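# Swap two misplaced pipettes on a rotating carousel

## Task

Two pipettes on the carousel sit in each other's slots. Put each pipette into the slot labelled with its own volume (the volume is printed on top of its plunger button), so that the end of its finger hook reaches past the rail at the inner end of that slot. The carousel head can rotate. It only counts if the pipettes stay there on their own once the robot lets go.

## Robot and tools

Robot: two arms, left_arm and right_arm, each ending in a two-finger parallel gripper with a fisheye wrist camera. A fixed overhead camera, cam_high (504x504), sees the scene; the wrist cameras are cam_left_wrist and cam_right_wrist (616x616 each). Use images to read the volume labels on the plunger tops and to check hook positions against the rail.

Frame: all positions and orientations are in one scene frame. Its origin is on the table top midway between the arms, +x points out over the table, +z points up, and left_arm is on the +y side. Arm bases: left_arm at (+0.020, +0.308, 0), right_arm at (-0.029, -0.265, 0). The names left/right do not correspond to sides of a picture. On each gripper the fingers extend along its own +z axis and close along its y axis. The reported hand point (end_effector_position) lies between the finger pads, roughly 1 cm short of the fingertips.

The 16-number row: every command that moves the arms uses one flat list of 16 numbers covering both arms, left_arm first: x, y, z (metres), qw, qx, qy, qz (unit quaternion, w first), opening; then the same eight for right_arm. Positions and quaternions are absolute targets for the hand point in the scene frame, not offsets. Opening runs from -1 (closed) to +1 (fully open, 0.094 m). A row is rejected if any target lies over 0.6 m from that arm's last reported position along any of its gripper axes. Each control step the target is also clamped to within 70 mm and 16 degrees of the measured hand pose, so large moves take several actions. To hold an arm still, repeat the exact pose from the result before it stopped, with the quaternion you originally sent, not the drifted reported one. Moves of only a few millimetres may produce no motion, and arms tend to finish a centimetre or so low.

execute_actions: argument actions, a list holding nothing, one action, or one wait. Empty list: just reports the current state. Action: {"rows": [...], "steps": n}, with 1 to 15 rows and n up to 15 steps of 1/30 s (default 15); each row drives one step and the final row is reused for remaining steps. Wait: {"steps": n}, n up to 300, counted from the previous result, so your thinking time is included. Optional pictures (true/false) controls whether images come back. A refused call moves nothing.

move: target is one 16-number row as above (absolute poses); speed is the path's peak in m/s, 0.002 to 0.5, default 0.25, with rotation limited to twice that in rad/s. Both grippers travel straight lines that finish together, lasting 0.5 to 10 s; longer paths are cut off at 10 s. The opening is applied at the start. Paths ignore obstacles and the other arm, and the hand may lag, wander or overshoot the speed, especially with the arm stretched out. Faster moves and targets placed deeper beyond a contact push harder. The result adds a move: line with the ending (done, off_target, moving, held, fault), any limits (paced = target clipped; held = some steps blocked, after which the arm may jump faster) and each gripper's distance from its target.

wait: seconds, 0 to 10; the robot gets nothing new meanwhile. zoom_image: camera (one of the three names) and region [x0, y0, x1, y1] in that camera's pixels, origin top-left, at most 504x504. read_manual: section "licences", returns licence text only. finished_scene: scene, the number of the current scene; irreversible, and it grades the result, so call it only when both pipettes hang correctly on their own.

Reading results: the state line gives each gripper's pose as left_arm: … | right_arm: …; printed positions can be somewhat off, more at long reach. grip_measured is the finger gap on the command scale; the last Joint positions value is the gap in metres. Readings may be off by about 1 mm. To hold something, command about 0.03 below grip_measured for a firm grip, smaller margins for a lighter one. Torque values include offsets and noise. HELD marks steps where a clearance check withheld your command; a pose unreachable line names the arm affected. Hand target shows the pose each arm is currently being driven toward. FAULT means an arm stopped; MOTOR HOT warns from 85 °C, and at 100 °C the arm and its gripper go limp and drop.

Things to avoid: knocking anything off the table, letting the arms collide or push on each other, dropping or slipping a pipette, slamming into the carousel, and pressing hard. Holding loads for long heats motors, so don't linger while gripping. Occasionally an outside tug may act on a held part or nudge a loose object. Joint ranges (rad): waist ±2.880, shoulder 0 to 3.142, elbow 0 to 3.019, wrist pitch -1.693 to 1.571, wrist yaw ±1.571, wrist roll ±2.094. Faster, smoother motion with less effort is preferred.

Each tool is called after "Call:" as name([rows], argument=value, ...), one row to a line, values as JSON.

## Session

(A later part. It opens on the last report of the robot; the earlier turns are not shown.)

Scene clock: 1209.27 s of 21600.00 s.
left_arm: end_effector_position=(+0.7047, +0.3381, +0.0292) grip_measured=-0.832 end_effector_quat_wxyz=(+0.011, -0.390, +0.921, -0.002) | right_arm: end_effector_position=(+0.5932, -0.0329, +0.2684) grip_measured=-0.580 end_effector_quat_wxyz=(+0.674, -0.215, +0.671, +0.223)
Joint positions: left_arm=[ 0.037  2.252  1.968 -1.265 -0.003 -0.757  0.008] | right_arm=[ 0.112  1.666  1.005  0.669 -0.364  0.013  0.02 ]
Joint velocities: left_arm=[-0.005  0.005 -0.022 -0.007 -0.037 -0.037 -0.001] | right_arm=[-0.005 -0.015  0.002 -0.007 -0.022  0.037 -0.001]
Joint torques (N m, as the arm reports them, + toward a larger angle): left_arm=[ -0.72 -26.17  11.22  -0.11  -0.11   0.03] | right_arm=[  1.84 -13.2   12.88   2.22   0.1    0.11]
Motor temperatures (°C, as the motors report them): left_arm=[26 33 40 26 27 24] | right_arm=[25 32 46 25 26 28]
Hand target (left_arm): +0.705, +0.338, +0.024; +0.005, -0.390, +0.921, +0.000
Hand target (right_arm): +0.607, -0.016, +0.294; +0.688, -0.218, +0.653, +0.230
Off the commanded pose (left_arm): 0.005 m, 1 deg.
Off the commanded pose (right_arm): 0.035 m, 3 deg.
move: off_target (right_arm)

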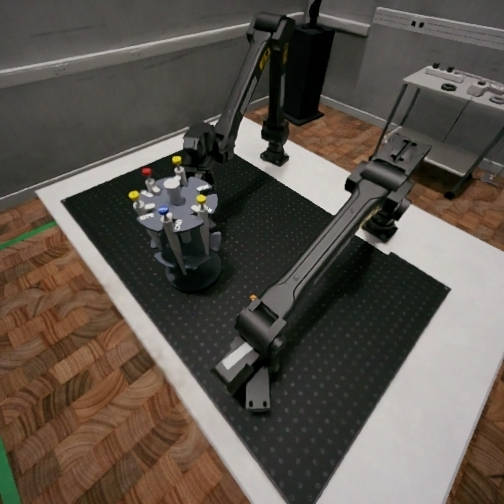

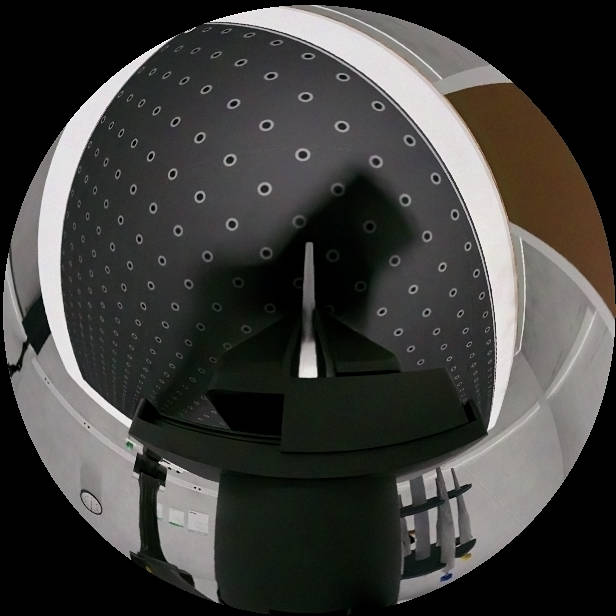

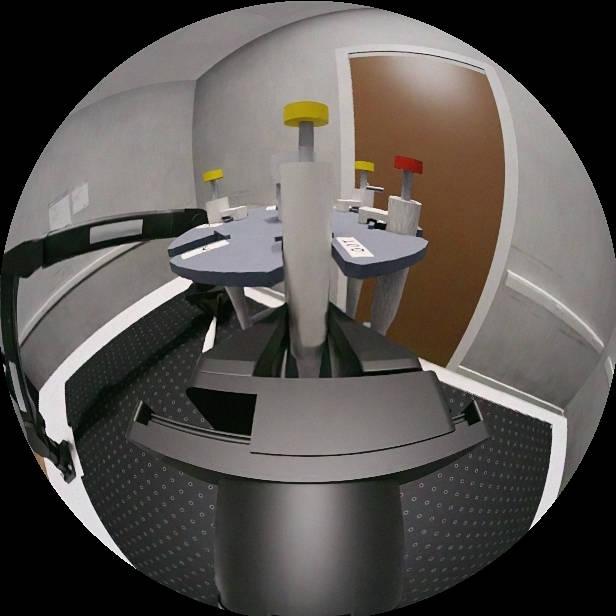

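Call:
move(target=[0.7046,0.338,0.10,0,-0.390,0.921,0,-0.877,0.603,-0.004,0.292,0.6881,-0.2184,0.6525,0.2303,-0.62], speed=0.06)

Scene clock: 1214.07 s of 21600.00 s.
left_arm: end_effector_position=(+0.6900, +0.3375, +0.0735) grip_measured=-0.832 end_effector_quat_wxyz=(-0.022, -0.390, +0.921, +0.010) | right_arm: end_effector_position=(+0.5906, -0.0230, +0.2684) grip_measured=-0.580 end_effector_quat_wxyz=(+0.674, -0.213, +0.671, +0.222)
Joint positions: left_arm=[ 0.037  2.227  2.043 -1.435 -0.003 -0.757  0.008] | right_arm=[ 0.133  1.666  1.005  0.669 -0.339  0.013  0.02 ]
Joint velocities: left_arm=[-0.015  0.005 -0.017 -0.007 -0.007  0.022 -0.001] | right_arm=[-0.005 -0.015 -0.007 -0.017 -0.051  0.007  0.001]
Joint torques (N m, as the arm reports them, + toward a larger angle): left_arm=[ -0.7  -29.04  15.41  -0.61   0.03   0.03] | right_arm=[  2.34 -13.59  12.21   2.65   0.05   0.07]
Motor temperatures (°C, as the motors report them): left_arm=[26 34 40 26 27 24] | right_arm=[25 32 47 25 26 28]
Hand target (left_arm): +0.703, +0.338, +0.100; +0.001, -0.390, +0.921, -0.000
Hand target (right_arm): +0.600, -0.005, +0.292; +0.688, -0.218, +0.652, +0.230
Off the commanded pose (left_arm): 0.030 m, 3 deg.
Off the commanded pose (right_arm): 0.033 m, 3 deg.
After step 90, 0.23 s passed at rest.
move: off_target (left_arm, right_arm)

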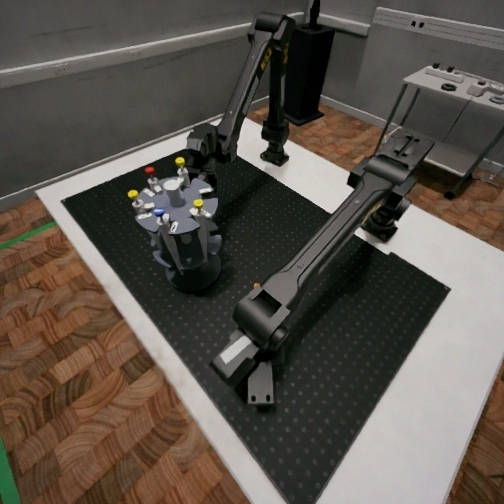

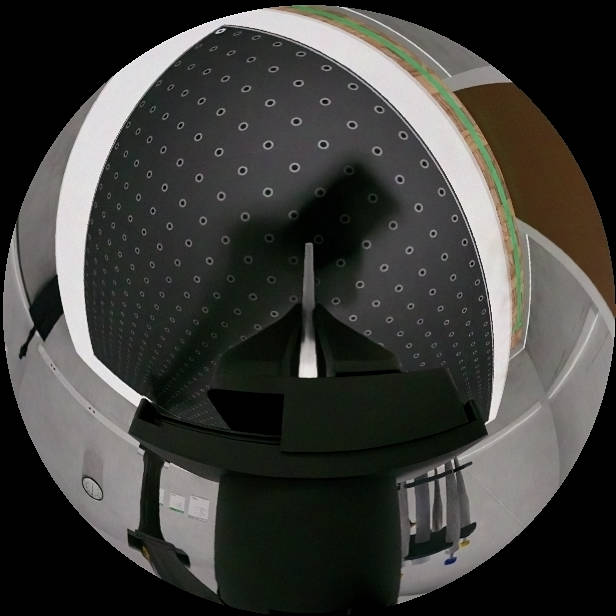

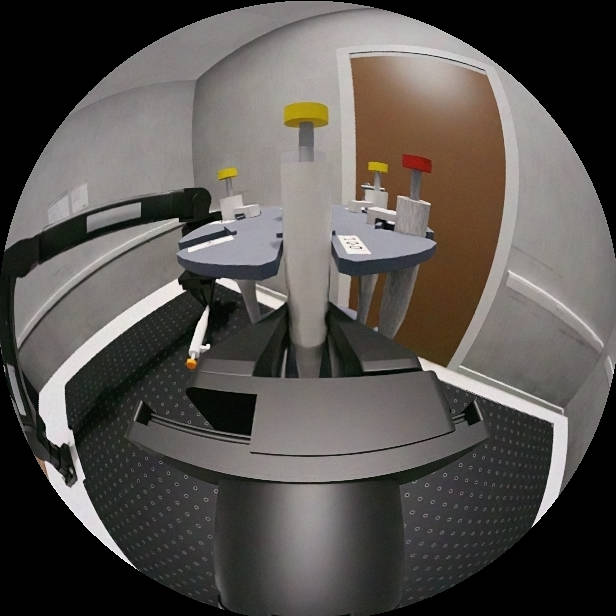

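Call:
move(target=[0.62,0.30,0.16,0,-0.390,0.921,0,-0.877,0.598,-0.008,0.245,0.6821,-0.2204,0.6588,0.2282,-0.62], speed=0.07)

Scene clock: 1219.03 s of 21600.00 s.
left_arm: end_effector_position=(+0.6235, +0.3058, +0.1609) grip_measured=-0.832 end_effector_quat_wxyz=(+0.002, -0.389, +0.921, +0.001) | right_arm: end_effector_position=(+0.5958, -0.0214, +0.2582) grip_measured=-0.580 end_effector_quat_wxyz=(+0.685, -0.214, +0.660, +0.222)
Joint positions: left_arm=[-0.011  1.946  1.811 -1.432 -0.003 -0.804  0.008] | right_arm=[ 0.133  1.71   1.005  0.745 -0.339  0.013  0.02 ]
Joint velocities: left_arm=[-0.024 -0.015 -0.012  0.007 -0.022 -0.037 -0.   ] | right_arm=[-0.015 -0.005  0.007  0.012 -0.007  0.066  0.001]
Joint torques (N m, as the arm reports them, + toward a larger angle): left_arm=[ -1.34 -23.96   8.95   0.19   0.04  -0.06] | right_arm=[  2.16 -11.79   7.89   3.44  -0.1    0.03]
Motor temperatures (°C, as the motors report them): left_arm=[26 34 41 26 27 24] | right_arm=[25 32 46 25 26 28]
Hand target (left_arm): +0.620, +0.301, +0.160; +0.000, -0.390, +0.921, -0.000
Hand target (right_arm): +0.598, -0.008, +0.245; +0.682, -0.220, +0.659, +0.228
Off the commanded pose (left_arm): 0.007 m, 0 deg.
Off the commanded pose (right_arm): 0.019 m, 1 deg.
move: off_target (right_arm)

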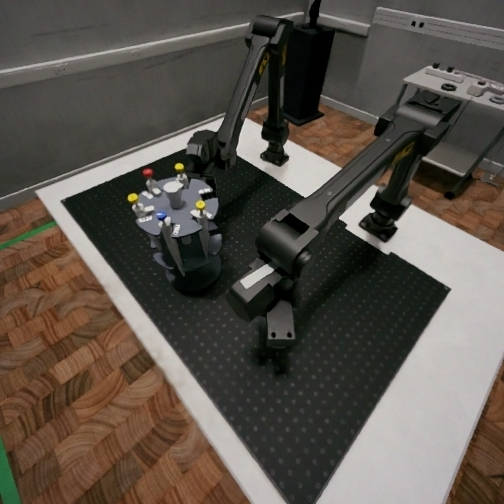

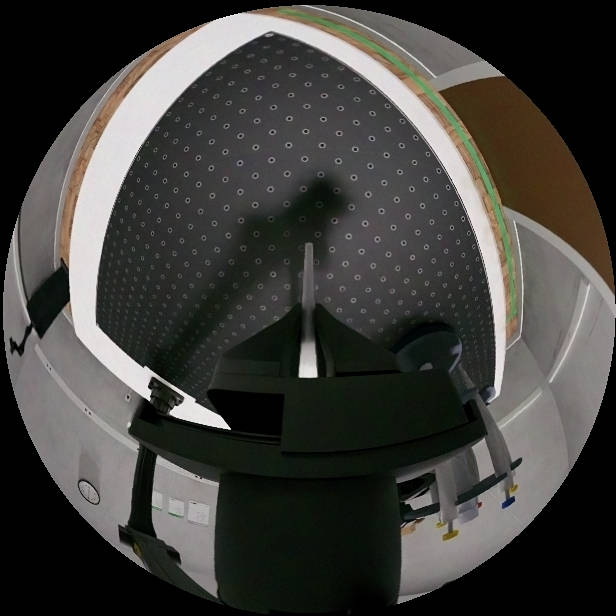

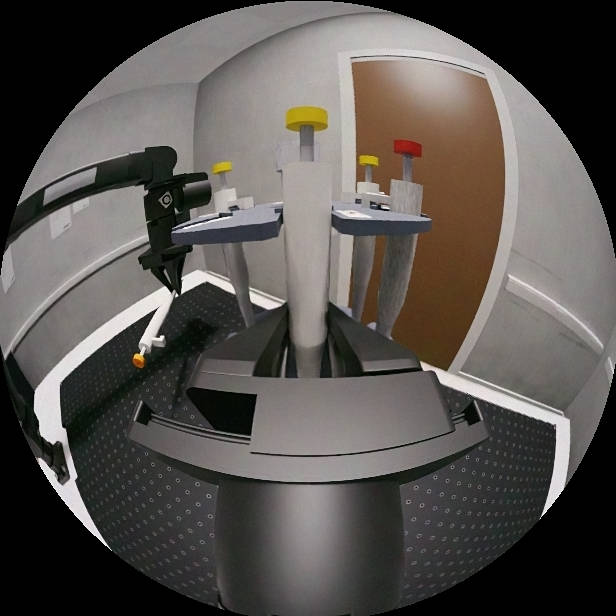

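Call:
move(target=[0.62,0.30,0.16,0,-0.390,0.921,0,-0.877,0.593,-0.010,0.235,0.6821,-0.2204,0.6588,0.2282,-0.62], speed=0.03)

Scene clock: 1221.73 s of 21600.00 s.
left_arm: end_effector_position=(+0.6235, +0.3058, +0.1609) grip_measured=-0.832 end_effector_quat_wxyz=(+0.002, -0.390, +0.921, +0.001) | right_arm: end_effector_position=(+0.5942, -0.0219, +0.2574) grip_measured=-0.580 end_effector_quat_wxyz=(+0.692, -0.214, +0.653, +0.222)
Joint positions: left_arm=[-0.011  1.946  1.811 -1.432 -0.003 -0.805  0.008] | right_arm=[ 0.133  1.716  0.996  0.778 -0.339  0.013  0.02 ]
Joint velocities: left_arm=[-0.005 -0.015  0.002  0.007 -0.037 -0.037 -0.   ] | right_arm=[-0.005  0.005 -0.002  0.002 -0.037 -0.022  0.001]
Joint torques (N m, as the arm reports them, + toward a larger angle): left_arm=[ -1.68 -23.74   9.38   0.16   0.04  -0.01] | right_arm=[  1.83 -11.9    6.77   3.39  -0.15  -0.01]
Motor temperatures (°C, as the motors report them): left_arm=[26 34 40 26 27 24] | right_arm=[25 32 46 25 26 28]
Hand target (left_arm): +0.620, +0.300, +0.160; -0.000, -0.390, +0.921, -0.000
Hand target (right_arm): +0.593, -0.010, +0.235; +0.682, -0.220, +0.659, +0.228
Off the commanded pose (left_arm): 0.007 m, 0 deg.
Off the commanded pose (right_arm): 0.025 m, 2 deg.
move: off_target (right_arm)

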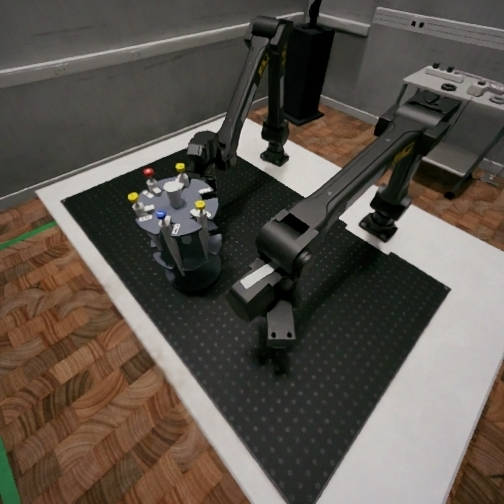

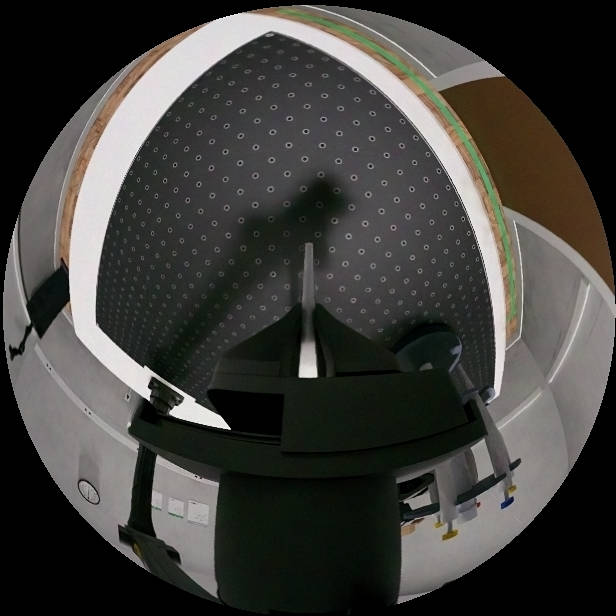

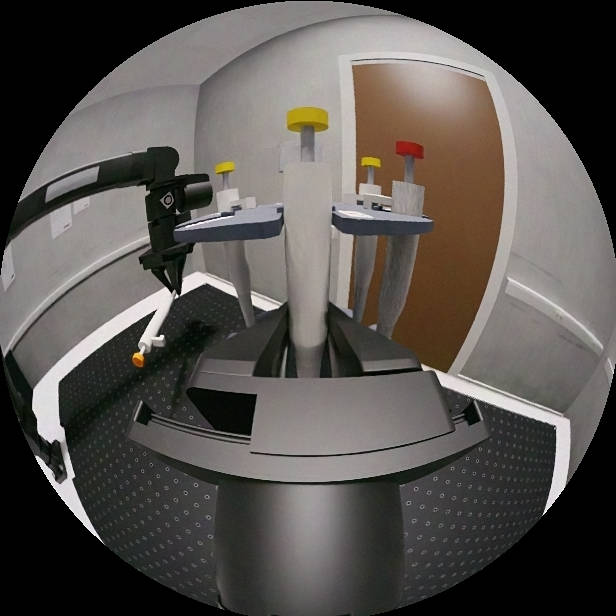

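Call:
execute_actions([
  {"rows": [[0.62,0.30,0.16,0,-0.390,0.921,0,-0.877,0.5942,-0.0219,0.2574,0.692,-0.214,0.653,0.222,-0.25]], "steps": 15},
])

Scene clock: 1224.40 s of 21600.00 s.
left_arm: end_effector_position=(+0.6235, +0.3058, +0.1609) grip_measured=-0.832 end_effector_quat_wxyz=(+0.002, -0.390, +0.921, +0.001) | right_arm: end_effector_position=(+0.5943, -0.0220, +0.2574) grip_measured=-0.251 end_effector_quat_wxyz=(+0.692, -0.214, +0.653, +0.221)
Joint positions: left_arm=[-0.011  1.946  1.811 -1.432 -0.003 -0.805  0.008] | right_arm=[ 0.133  1.716  0.996  0.778 -0.338  0.013  0.035]
Joint velocities: left_arm=[ 0.005 -0.005  0.007 -0.002 -0.037  0.051 -0.   ] | right_arm=[ 0.005 -0.005 -0.007 -0.017  0.037 -0.037 -0.001]
Joint torques (N m, as the arm reports them, + toward a larger angle): left_arm=[ -1.21 -24.07   9.32   0.1    0.    -0.02] | right_arm=[  0.83 -15.06   7.13   2.55  -0.06   0.04]
Motor temperatures (°C, as the motors report them): left_arm=[26 34 40 26 27 24] | right_arm=[25 32 45 25 26 28]
Hand target (left_arm): +0.620, +0.300, +0.160; -0.000, -0.390, +0.921, -0.000
Hand target (right_arm): +0.594, -0.022, +0.257; +0.692, -0.214, +0.653, +0.222
Off the commanded pose (left_arm): 0.007 m, 0 deg.
Off the commanded pose (right_arm): 0.000 m, 0 deg.
Steps of this call (steps 1 to 65: nothing new was sent; steps 66 to 80: all 15 steps of this action). Readings (end_effector_position):
66: left_arm (+0.6235, +0.3058, +0.1609) | right_arm (+0.5942, -0.0219, +0.2574)
67: left_arm (+0.6235, +0.3058, +0.1609) | right_arm (+0.5942, -0.0219, +0.2574)
69: left_arm (+0.6235, +0.3058, +0.1609) | right_arm (+0.5943, -0.0220, +0.2574)
73: left_arm (+0.6235, +0.3058, +0.1609) | right_arm (+0.5943, -0.0220, +0.2574)
80: the state above

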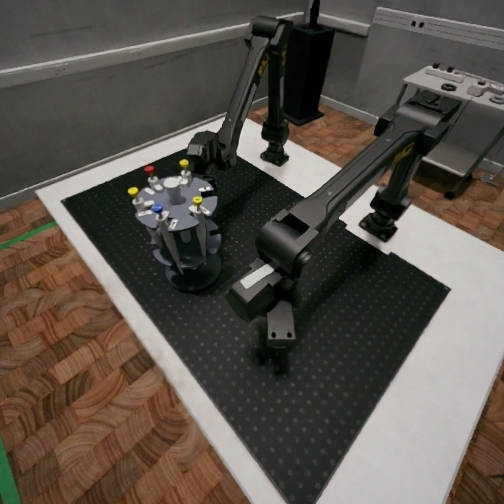

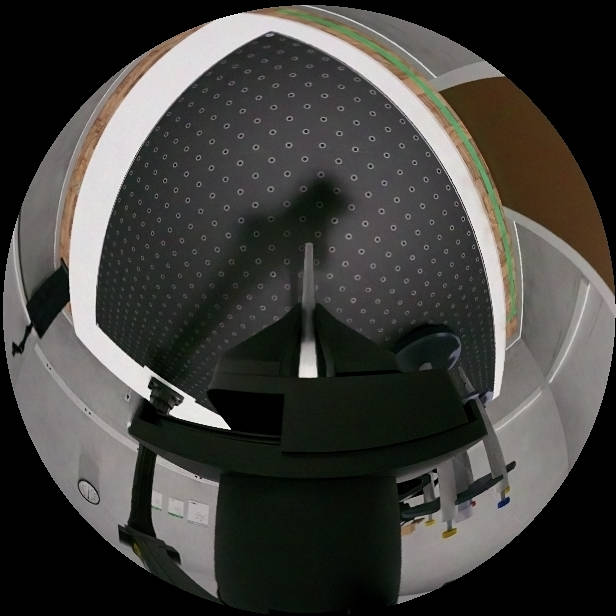

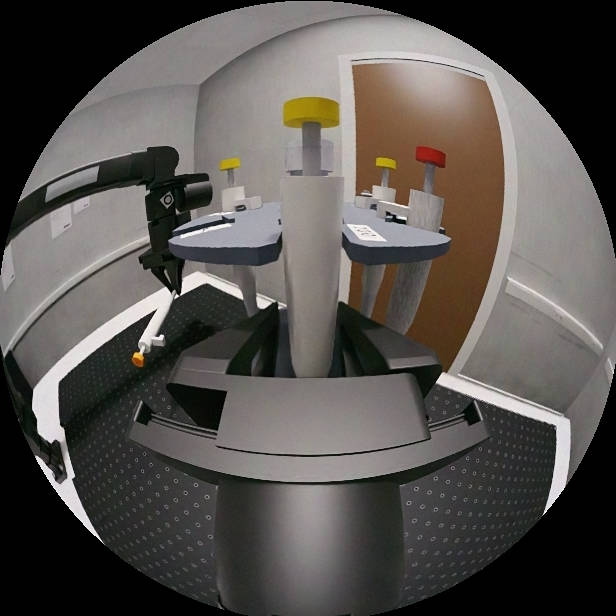

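Call:
move(target=[0.62,0.30,0.16,0,-0.390,0.921,0,-0.877,0.52,-0.08,0.275,0.6821,-0.2204,0.6588,0.2282,0.1], speed=0.1)

Scene clock: 1228.33 s of 21600.00 s.
left_arm: end_effector_position=(+0.6235, +0.3058, +0.1609) grip_measured=-0.832 end_effector_quat_wxyz=(+0.002, -0.390, +0.921, +0.001) | right_arm: end_effector_position=(+0.5218, -0.0727, +0.2700) grip_measured=+0.099 end_effector_quat_wxyz=(+0.683, -0.224, +0.656, +0.229)
Joint positions: left_arm=[-0.011  1.946  1.811 -1.432 -0.003 -0.805  0.008] | right_arm=[ 0.057  1.502  0.779  0.767 -0.442  0.013  0.052]
Joint velocities: left_arm=[-0.005 -0.005  0.007  0.017  0.037  0.022 -0.001] | right_arm=[-0.015  0.005 -0.002  0.007 -0.007  0.007  0.001]
Joint torques (N m, as the arm reports them, + toward a larger angle): left_arm=[ -1.11 -23.83   9.31   0.11   0.01  -0.05] | right_arm=[ -0.12 -13.85   6.67   1.53  -0.18   0.06]
Motor temperatures (°C, as the motors report them): left_arm=[26 34 40 26 27 24] | right_arm=[25 33 44 25 26 28]
Hand target (left_arm): +0.620, +0.300, +0.160; -0.000, -0.390, +0.921, -0.000
Hand target (right_arm): +0.519, -0.079, +0.274; +0.682, -0.220, +0.659, +0.228
Off the commanded pose (left_arm): 0.007 m, 0 deg.
Off the commanded pose (right_arm): 0.009 m, 1 deg.
move: done

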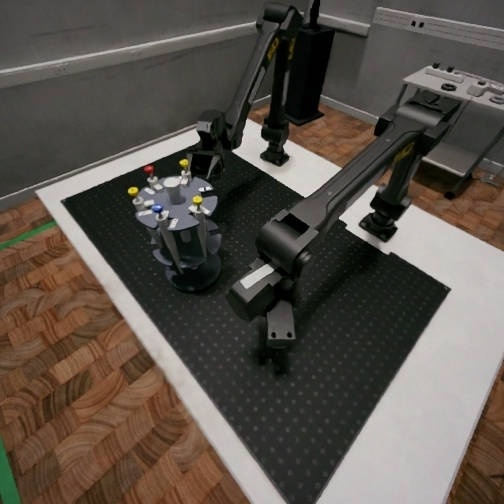

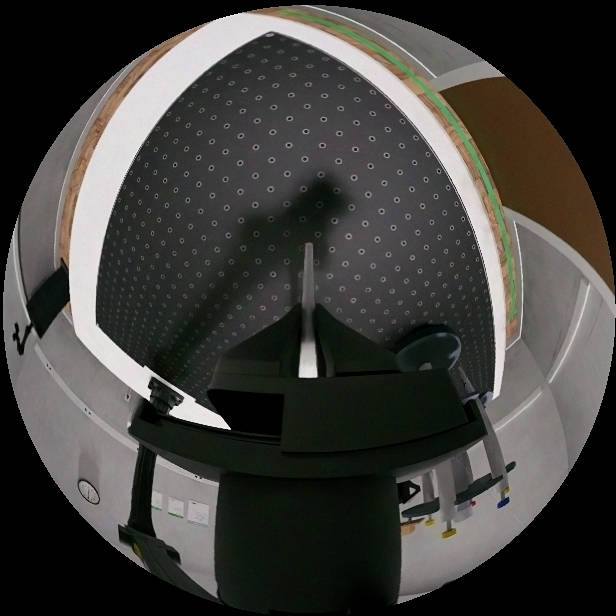

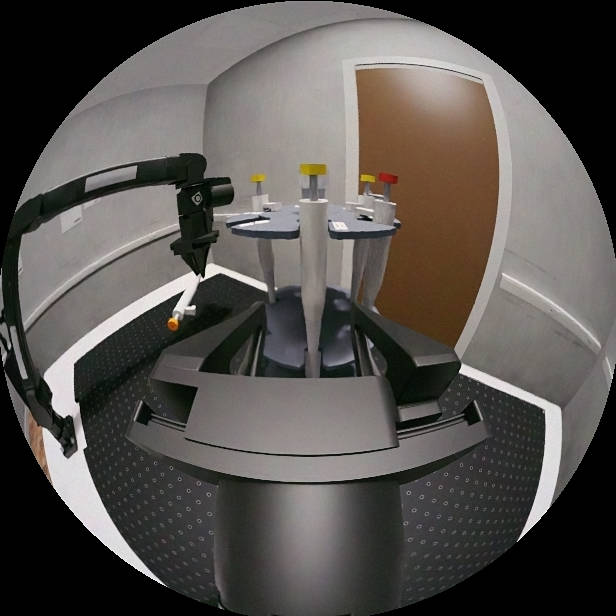

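Call:
zoom_image(camera="cam_high", region=[110, 145, 240, 245])

Region (110, 145, 240, 245) of cam_high's 504x504 image, scaled by 3.877, with more detail than that image has; it fills the top 388 rows of this view, and the rest is white.

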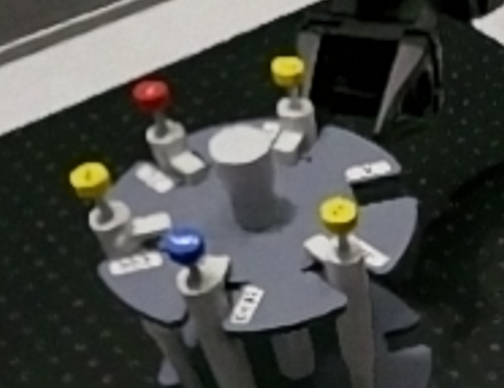

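Call:
move(target=[0.42,0.17,0.21,0,0.342,0.94,0,-0.877,0.43,-0.12,0.30,0.2,-0.40,0.89,0.08,0.0], speed=0.3)

Call:
move(target=[0.41,-0.02,0.18,0.6409,0.6409,0.2988,0.2988,-0.877,0.43,-0.12,0.30,0.2,-0.40,0.89,0.08,0.0], speed=0.3)

Scene clock: 1241.87 s of 21600.00 s.
left_arm: end_effector_position=(+0.4270, +0.1712, +0.2122) grip_measured=-0.833 end_effector_quat_wxyz=(+0.012, +0.335, +0.942, +0.000) | right_arm: end_effector_position=(+0.4139, -0.1283, +0.2795) grip_measured=+0.001 end_effector_quat_wxyz=(+0.187, -0.388, +0.898, +0.091)
Joint positions: left_arm=[-0.33   1.455  1.307 -1.399 -0.     0.36   0.008] | right_arm=[ 0.056  1.336  1.315 -1.209 -0.248 -0.563  0.047]
Joint velocities: left_arm=[-0.005  0.005 -0.007  0.022 -0.007  0.007 -0.   ] | right_arm=[-0.005  0.015 -0.002 -0.002 -0.007 -0.095 -0.   ]
Joint torques (N m, as the arm reports them, + toward a larger angle): left_arm=[ -0.46 -14.56   9.26  -0.23   0.08   0.11] | right_arm=[ 2.01 -8.86 13.26  0.44 -0.06 -0.1 ]
Motor temperatures (°C, as the motors report them): left_arm=[26 34 39 26 27 24] | right_arm=[25 32 44 25 26 28]
Hand target (left_arm): +0.419, +0.172, +0.210; +0.002, +0.342, +0.940, -0.001
Hand target (right_arm): +0.426, -0.120, +0.300; +0.201, -0.400, +0.890, +0.086
Off the commanded pose (left_arm): 0.007 m, 2 deg.
Off the commanded pose (right_arm): 0.027 m, 3 deg.
After step 90, 7.50 s passed at rest.
move: off_target (right_arm)

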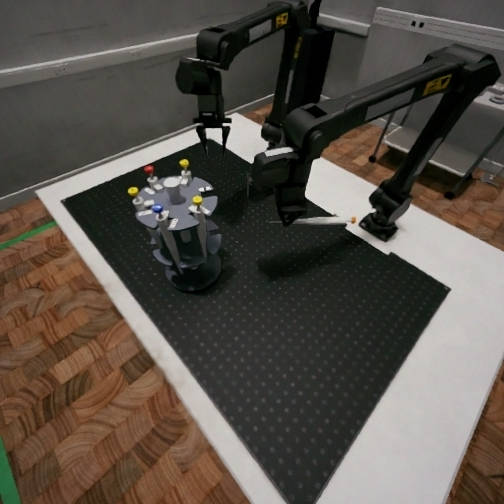

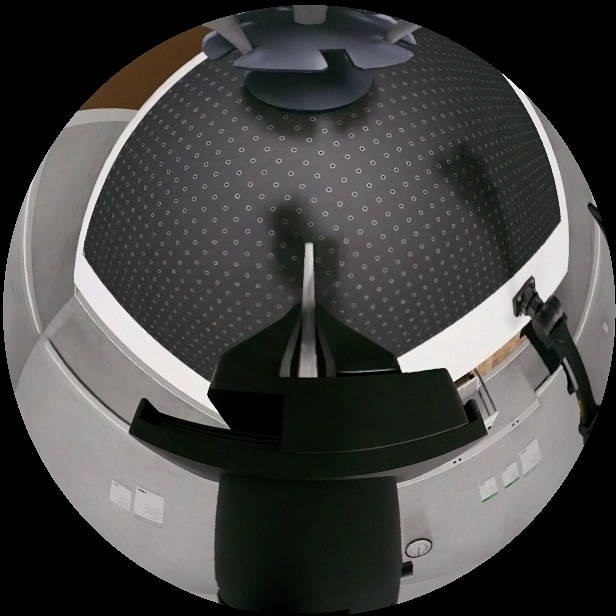

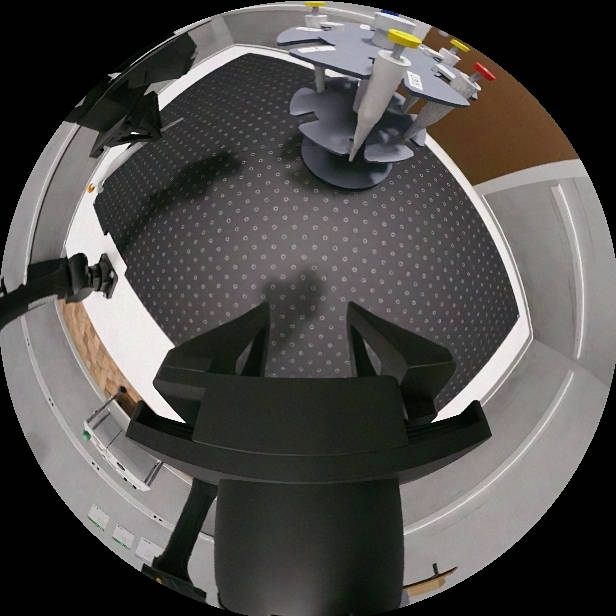

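Scene clock: 1245.90 s of 21600.00 s.
left_arm: end_effector_position=(+0.4076, -0.0223, +0.1829) grip_measured=-0.833 end_effector_quat_wxyz=(+0.641, +0.636, +0.313, +0.292) | right_arm: end_effector_position=(+0.4165, -0.1294, +0.2797) grip_measured=+0.001 end_effector_quat_wxyz=(+0.186, -0.388, +0.899, +0.085)
Joint positions: left_arm=[-0.722  1.511  0.479  1.026 -0.03   1.541  0.008] | right_arm=[ 0.056  1.341  1.321 -1.209 -0.236 -0.564  0.047]
Joint velocities: left_arm=[-0.005  0.005  0.002 -0.007 -0.007  0.037  0.   ] | right_arm=[-0.015  0.005 -0.002 -0.007 -0.037 -0.007  0.   ]
Joint torques (N m, as the arm reports them, + toward a larger angle): left_arm=[-0.37 -9.97  6.42  2.75  0.08  0.16] | right_arm=[ 1.72 -9.19 13.19  0.73 -0.04 -0.12]
Motor temperatures (°C, as the motors report them): left_arm=[26 33 39 26 27 24] | right_arm=[25 32 44 25 26 28]
Hand target (left_arm): +0.407, -0.019, +0.181; +0.641, +0.636, +0.306, +0.300
Hand target (right_arm): +0.429, -0.120, +0.300; +0.201, -0.400, +0.891, +0.080
Off the commanded pose (left_arm): 0.004 m, 2 deg.
Off the commanded pose (right_arm): 0.026 m, 2 deg.
move: off_target (right_arm)

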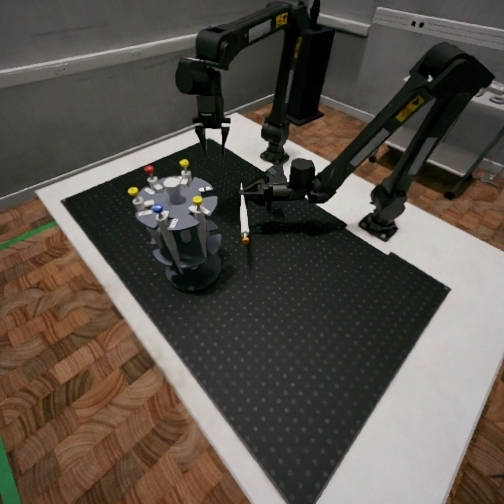

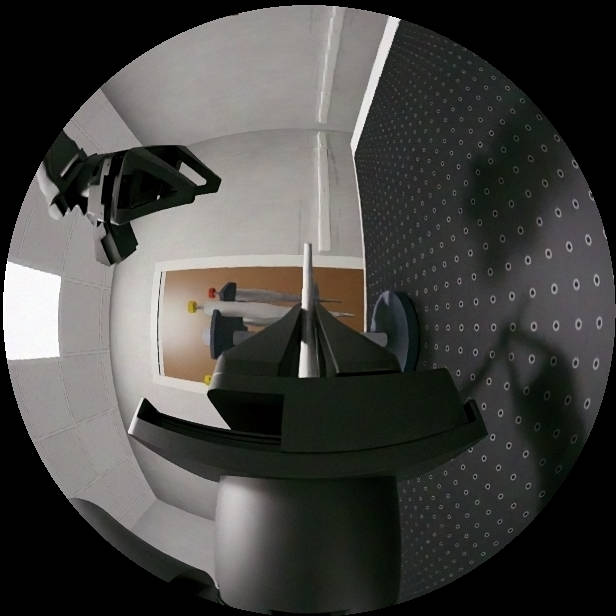

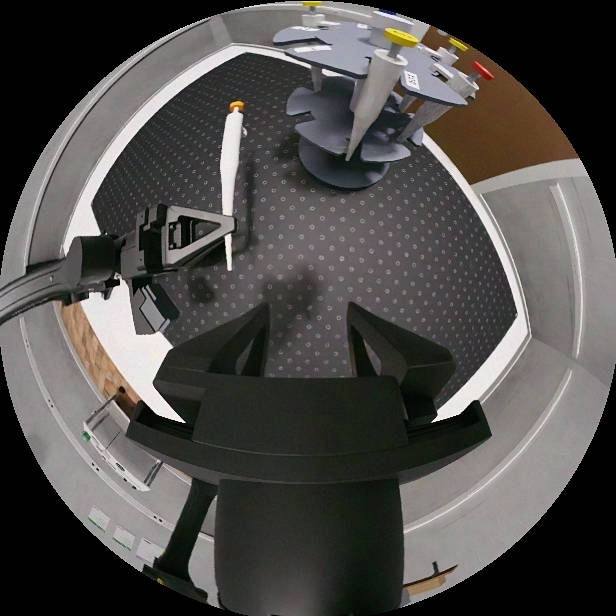

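Call:
move(target=[0.4076,-0.0223,0.1829,0.641,0.636,0.313,0.292,-0.877,0.466,0.052,0.265,0,-0.415,0.910,0,0.0], speed=0.2)

Scene clock: 1249.53 s of 21600.00 s.
left_arm: end_effector_position=(+0.4076, -0.0223, +0.1830) grip_measured=-0.833 end_effector_quat_wxyz=(+0.641, +0.636, +0.313, +0.292) | right_arm: end_effector_position=(+0.4581, +0.0437, +0.2499) grip_measured=+0.001 end_effector_quat_wxyz=(-0.019, -0.419, +0.908, +0.002)
Joint positions: left_arm=[-0.722  1.511  0.479  1.026 -0.03   1.54   0.008] | right_arm=[ 0.409  1.89   1.96  -1.678 -0.009 -0.301  0.047]
Joint velocities: left_arm=[-0.005 -0.005 -0.007 -0.007  0.022 -0.037 -0.   ] | right_arm=[-0.005  0.005 -0.007  0.002  0.022 -0.081 -0.   ]
Joint torques (N m, as the arm reports them, + toward a larger angle): left_arm=[ -0.5  -11.05   7.33   1.75  -0.01  -0.05] | right_arm=[  0.89 -17.79  12.3   -0.22   0.1    0.16]
Motor temperatures (°C, as the motors report them): left_arm=[26 32 39 26 27 24] | right_arm=[25 32 45 25 26 28]
Hand target (left_arm): +0.408, -0.022, +0.183; +0.642, +0.636, +0.313, +0.292
Hand target (right_arm): +0.467, +0.049, +0.267; -0.001, -0.414, +0.910, +0.002
Off the commanded pose (left_arm): 0.000 m, 0 deg.
Off the commanded pose (right_arm): 0.019 m, 2 deg.
move: off_target (right_arm)

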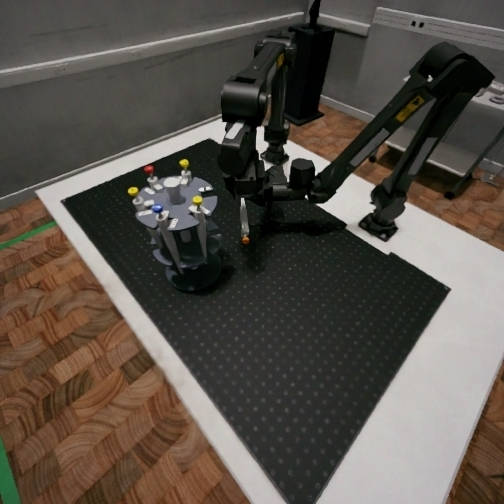

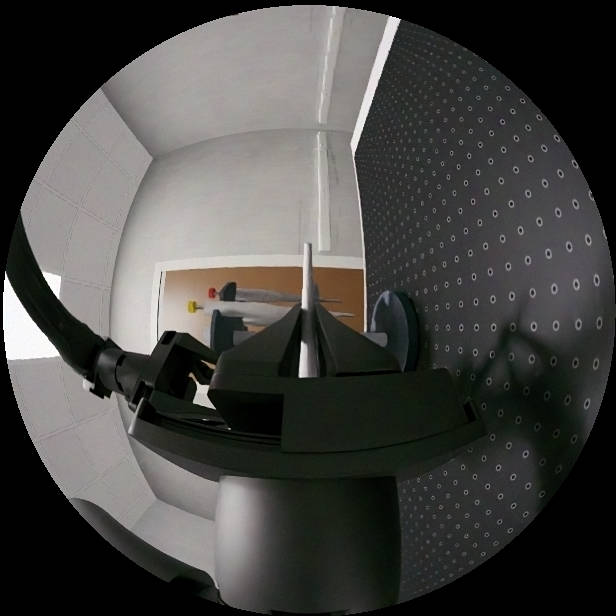

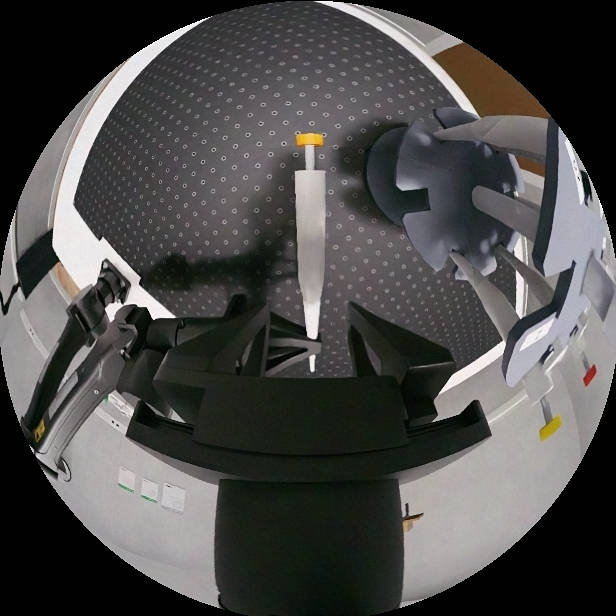

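Aligned. Descend.

Call:
move(target=[0.4076,-0.0223,0.1829,0.641,0.636,0.313,0.292,-0.877,0.463,0.048,0.175,0,-0.415,0.910,0,-0.1], speed=0.08)

Scene clock: 1252.13 s of 21600.00 s.
left_arm: end_effector_position=(+0.4076, -0.0223, +0.1830) grip_measured=-0.833 end_effector_quat_wxyz=(+0.641, +0.636, +0.314, +0.292) | right_arm: end_effector_position=(+0.4624, +0.0455, +0.1779) grip_measured=-0.099 end_effector_quat_wxyz=(-0.006, -0.418, +0.908, +0.001)
Joint positions: left_arm=[-0.722  1.511  0.479  1.026 -0.03   1.54   0.008] | right_arm=[ 0.409  1.89   1.772 -1.464 -0.004 -0.3    0.042]
Joint velocities: left_arm=[ 0.005 -0.015 -0.012  0.002  0.037  0.007 -0.001] | right_arm=[ 0.005 -0.015  0.007  0.007 -0.007 -0.007 -0.   ]
Joint torques (N m, as the arm reports them, + toward a larger angle): left_arm=[ -0.51 -11.14   7.26   1.8    0.01  -0.08] | right_arm=[  1.09 -19.04   7.48   1.65   0.13   0.15]
Motor temperatures (°C, as the motors report them): left_arm=[26 32 38 26 27 24] | right_arm=[25 33 45 25 26 28]
Hand target (left_arm): +0.408, -0.022, +0.183; +0.641, +0.636, +0.313, +0.292
Hand target (right_arm): +0.464, +0.048, +0.175; -0.000, -0.415, +0.910, -0.000
Off the commanded pose (left_arm): 0.000 m, 0 deg.
Off the commanded pose (right_arm): 0.004 m, 1 deg.
move: done

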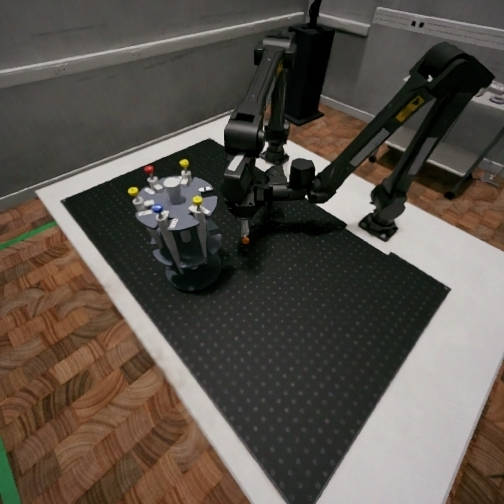

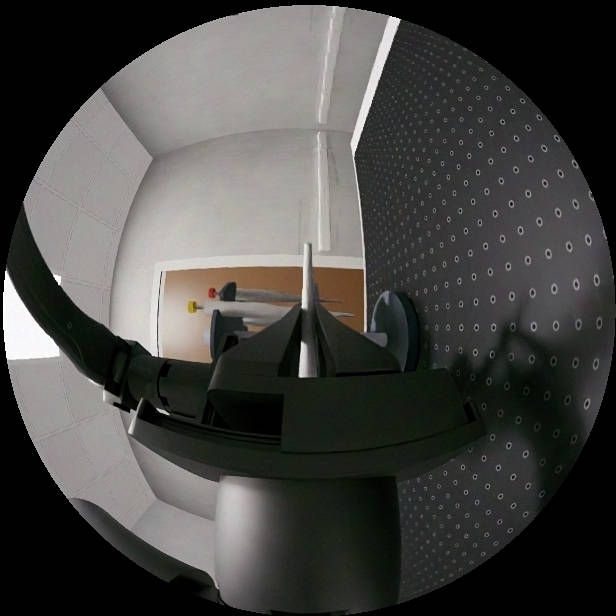

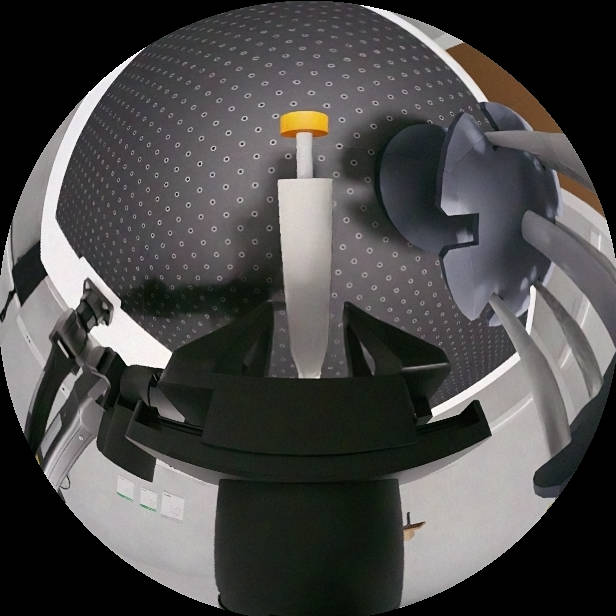

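Call:
move(target=[0.4076,-0.0223,0.1829,0.641,0.636,0.313,0.292,-0.877,0.454,0.034,0.178,0,-0.415,0.910,0,-0.1], speed=0.04)

Scene clock: 1258.27 s of 21600.00 s.
left_arm: end_effector_position=(+0.4076, -0.0223, +0.1830) grip_measured=-0.833 end_effector_quat_wxyz=(+0.641, +0.636, +0.314, +0.292) | right_arm: end_effector_position=(+0.4501, +0.0378, +0.1627) grip_measured=-0.099 end_effector_quat_wxyz=(-0.022, -0.418, +0.908, -0.001)
Joint positions: left_arm=[-0.722  1.511  0.479  1.026 -0.03   1.54   0.008] | right_arm=[ 0.409  1.878  1.713 -1.449 -0.004 -0.3    0.042]
Joint velocities: left_arm=[ 0.015 -0.005  0.002 -0.007 -0.007  0.037 -0.001] | right_arm=[-0.005  0.015  0.007  0.012  0.037  0.037 -0.   ]
Joint torques (N m, as the arm reports them, + toward a larger angle): left_arm=[ -0.73 -11.02   7.17   1.74  -0.02  -0.05] | right_arm=[  0.33 -21.59   7.3    1.42   0.11   0.02]
Motor temperatures (°C, as the motors report them): left_arm=[26 32 38 26 27 24] | right_arm=[25 33 44 25 26 28]
Hand target (left_arm): +0.408, -0.022, +0.183; +0.641, +0.636, +0.313, +0.292
Hand target (right_arm): +0.454, +0.034, +0.178; -0.000, -0.415, +0.910, -0.000
Off the commanded pose (left_arm): 0.000 m, 0 deg.
Off the commanded pose (right_arm): 0.016 m, 3 deg.
After step 90, 2.13 s passed at rest.
move: off_target (right_arm)

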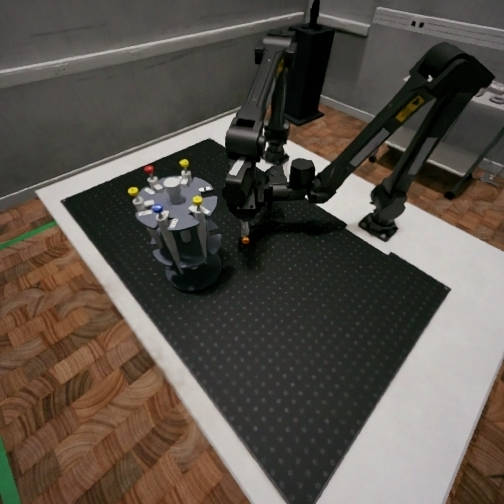

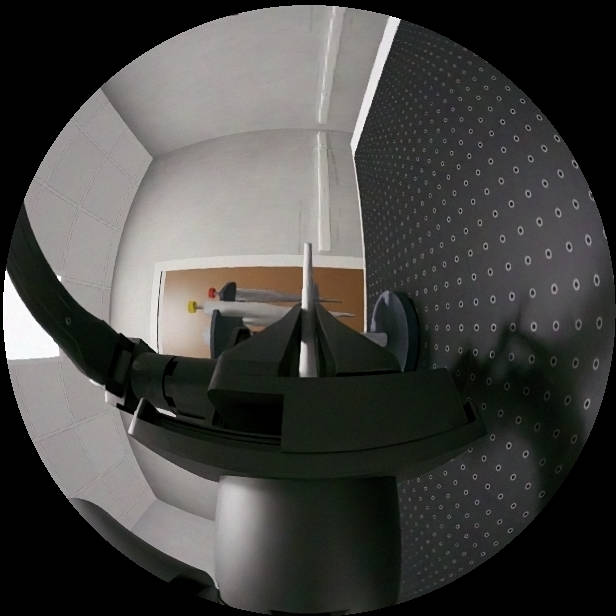

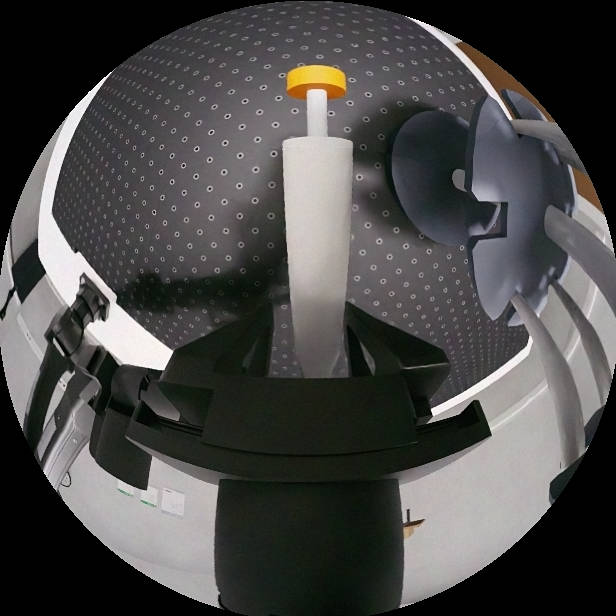

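Call:
move(target=[0.4076,-0.0223,0.1829,0.641,0.636,0.313,0.292,-0.877,0.461,0.040,0.199,0,-0.415,0.910,0,-0.1], speed=0.04)

Scene clock: 1261.20 s of 21600.00 s.
left_arm: end_effector_position=(+0.4076, -0.0223, +0.1830) grip_measured=-0.833 end_effector_quat_wxyz=(+0.641, +0.636, +0.314, +0.292) | right_arm: end_effector_position=(+0.4464, +0.0354, +0.1659) grip_measured=-0.099 end_effector_quat_wxyz=(-0.031, -0.418, +0.908, -0.002)
Joint positions: left_arm=[-0.722  1.511  0.479  1.026 -0.03   1.54   0.008] | right_arm=[ 0.409  1.878  1.721 -1.477 -0.004 -0.3    0.042]
Joint velocities: left_arm=[-0.015 -0.015  0.002  0.002  0.022  0.081 -0.   ] | right_arm=[-0.005 -0.015  0.007 -0.002  0.007 -0.007  0.   ]
Joint torques (N m, as the arm reports them, + toward a larger angle): left_arm=[ -1.31 -10.76   7.26   1.78  -0.01  -0.07] | right_arm=[  0.19 -20.64  12.18  -0.07   0.1    0.03]
Motor temperatures (°C, as the motors report them): left_arm=[26 32 38 26 27 24] | right_arm=[25 34 44 25 26 28]
Hand target (left_arm): +0.408, -0.022, +0.183; +0.641, +0.636, +0.313, +0.292
Hand target (right_arm): +0.459, +0.039, +0.199; +0.000, -0.415, +0.910, -0.000
Off the commanded pose (left_arm): 0.000 m, 0 deg.
Off the commanded pose (right_arm): 0.036 m, 4 deg.
move: off_target (right_arm)

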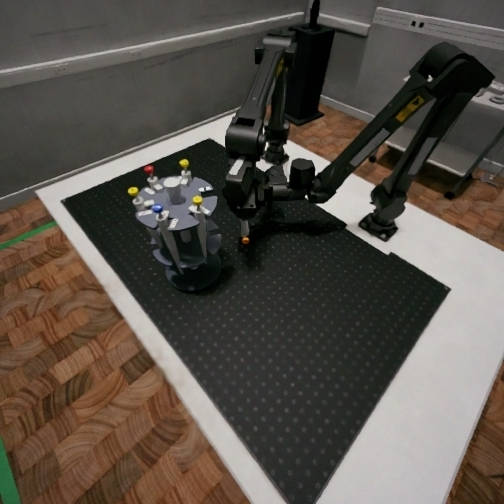

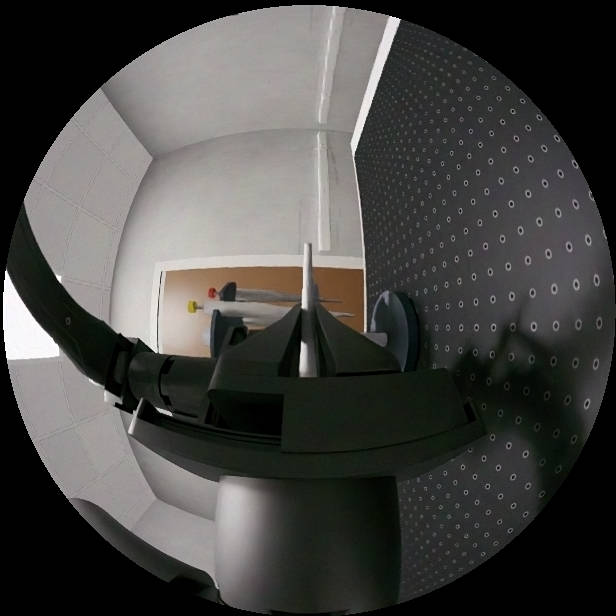

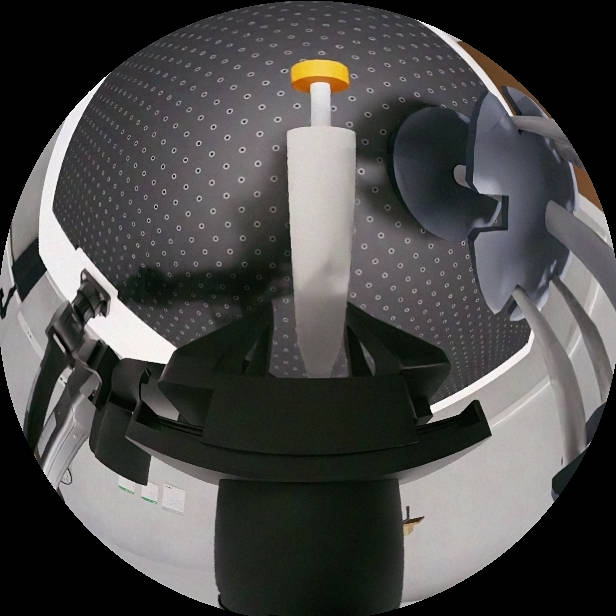

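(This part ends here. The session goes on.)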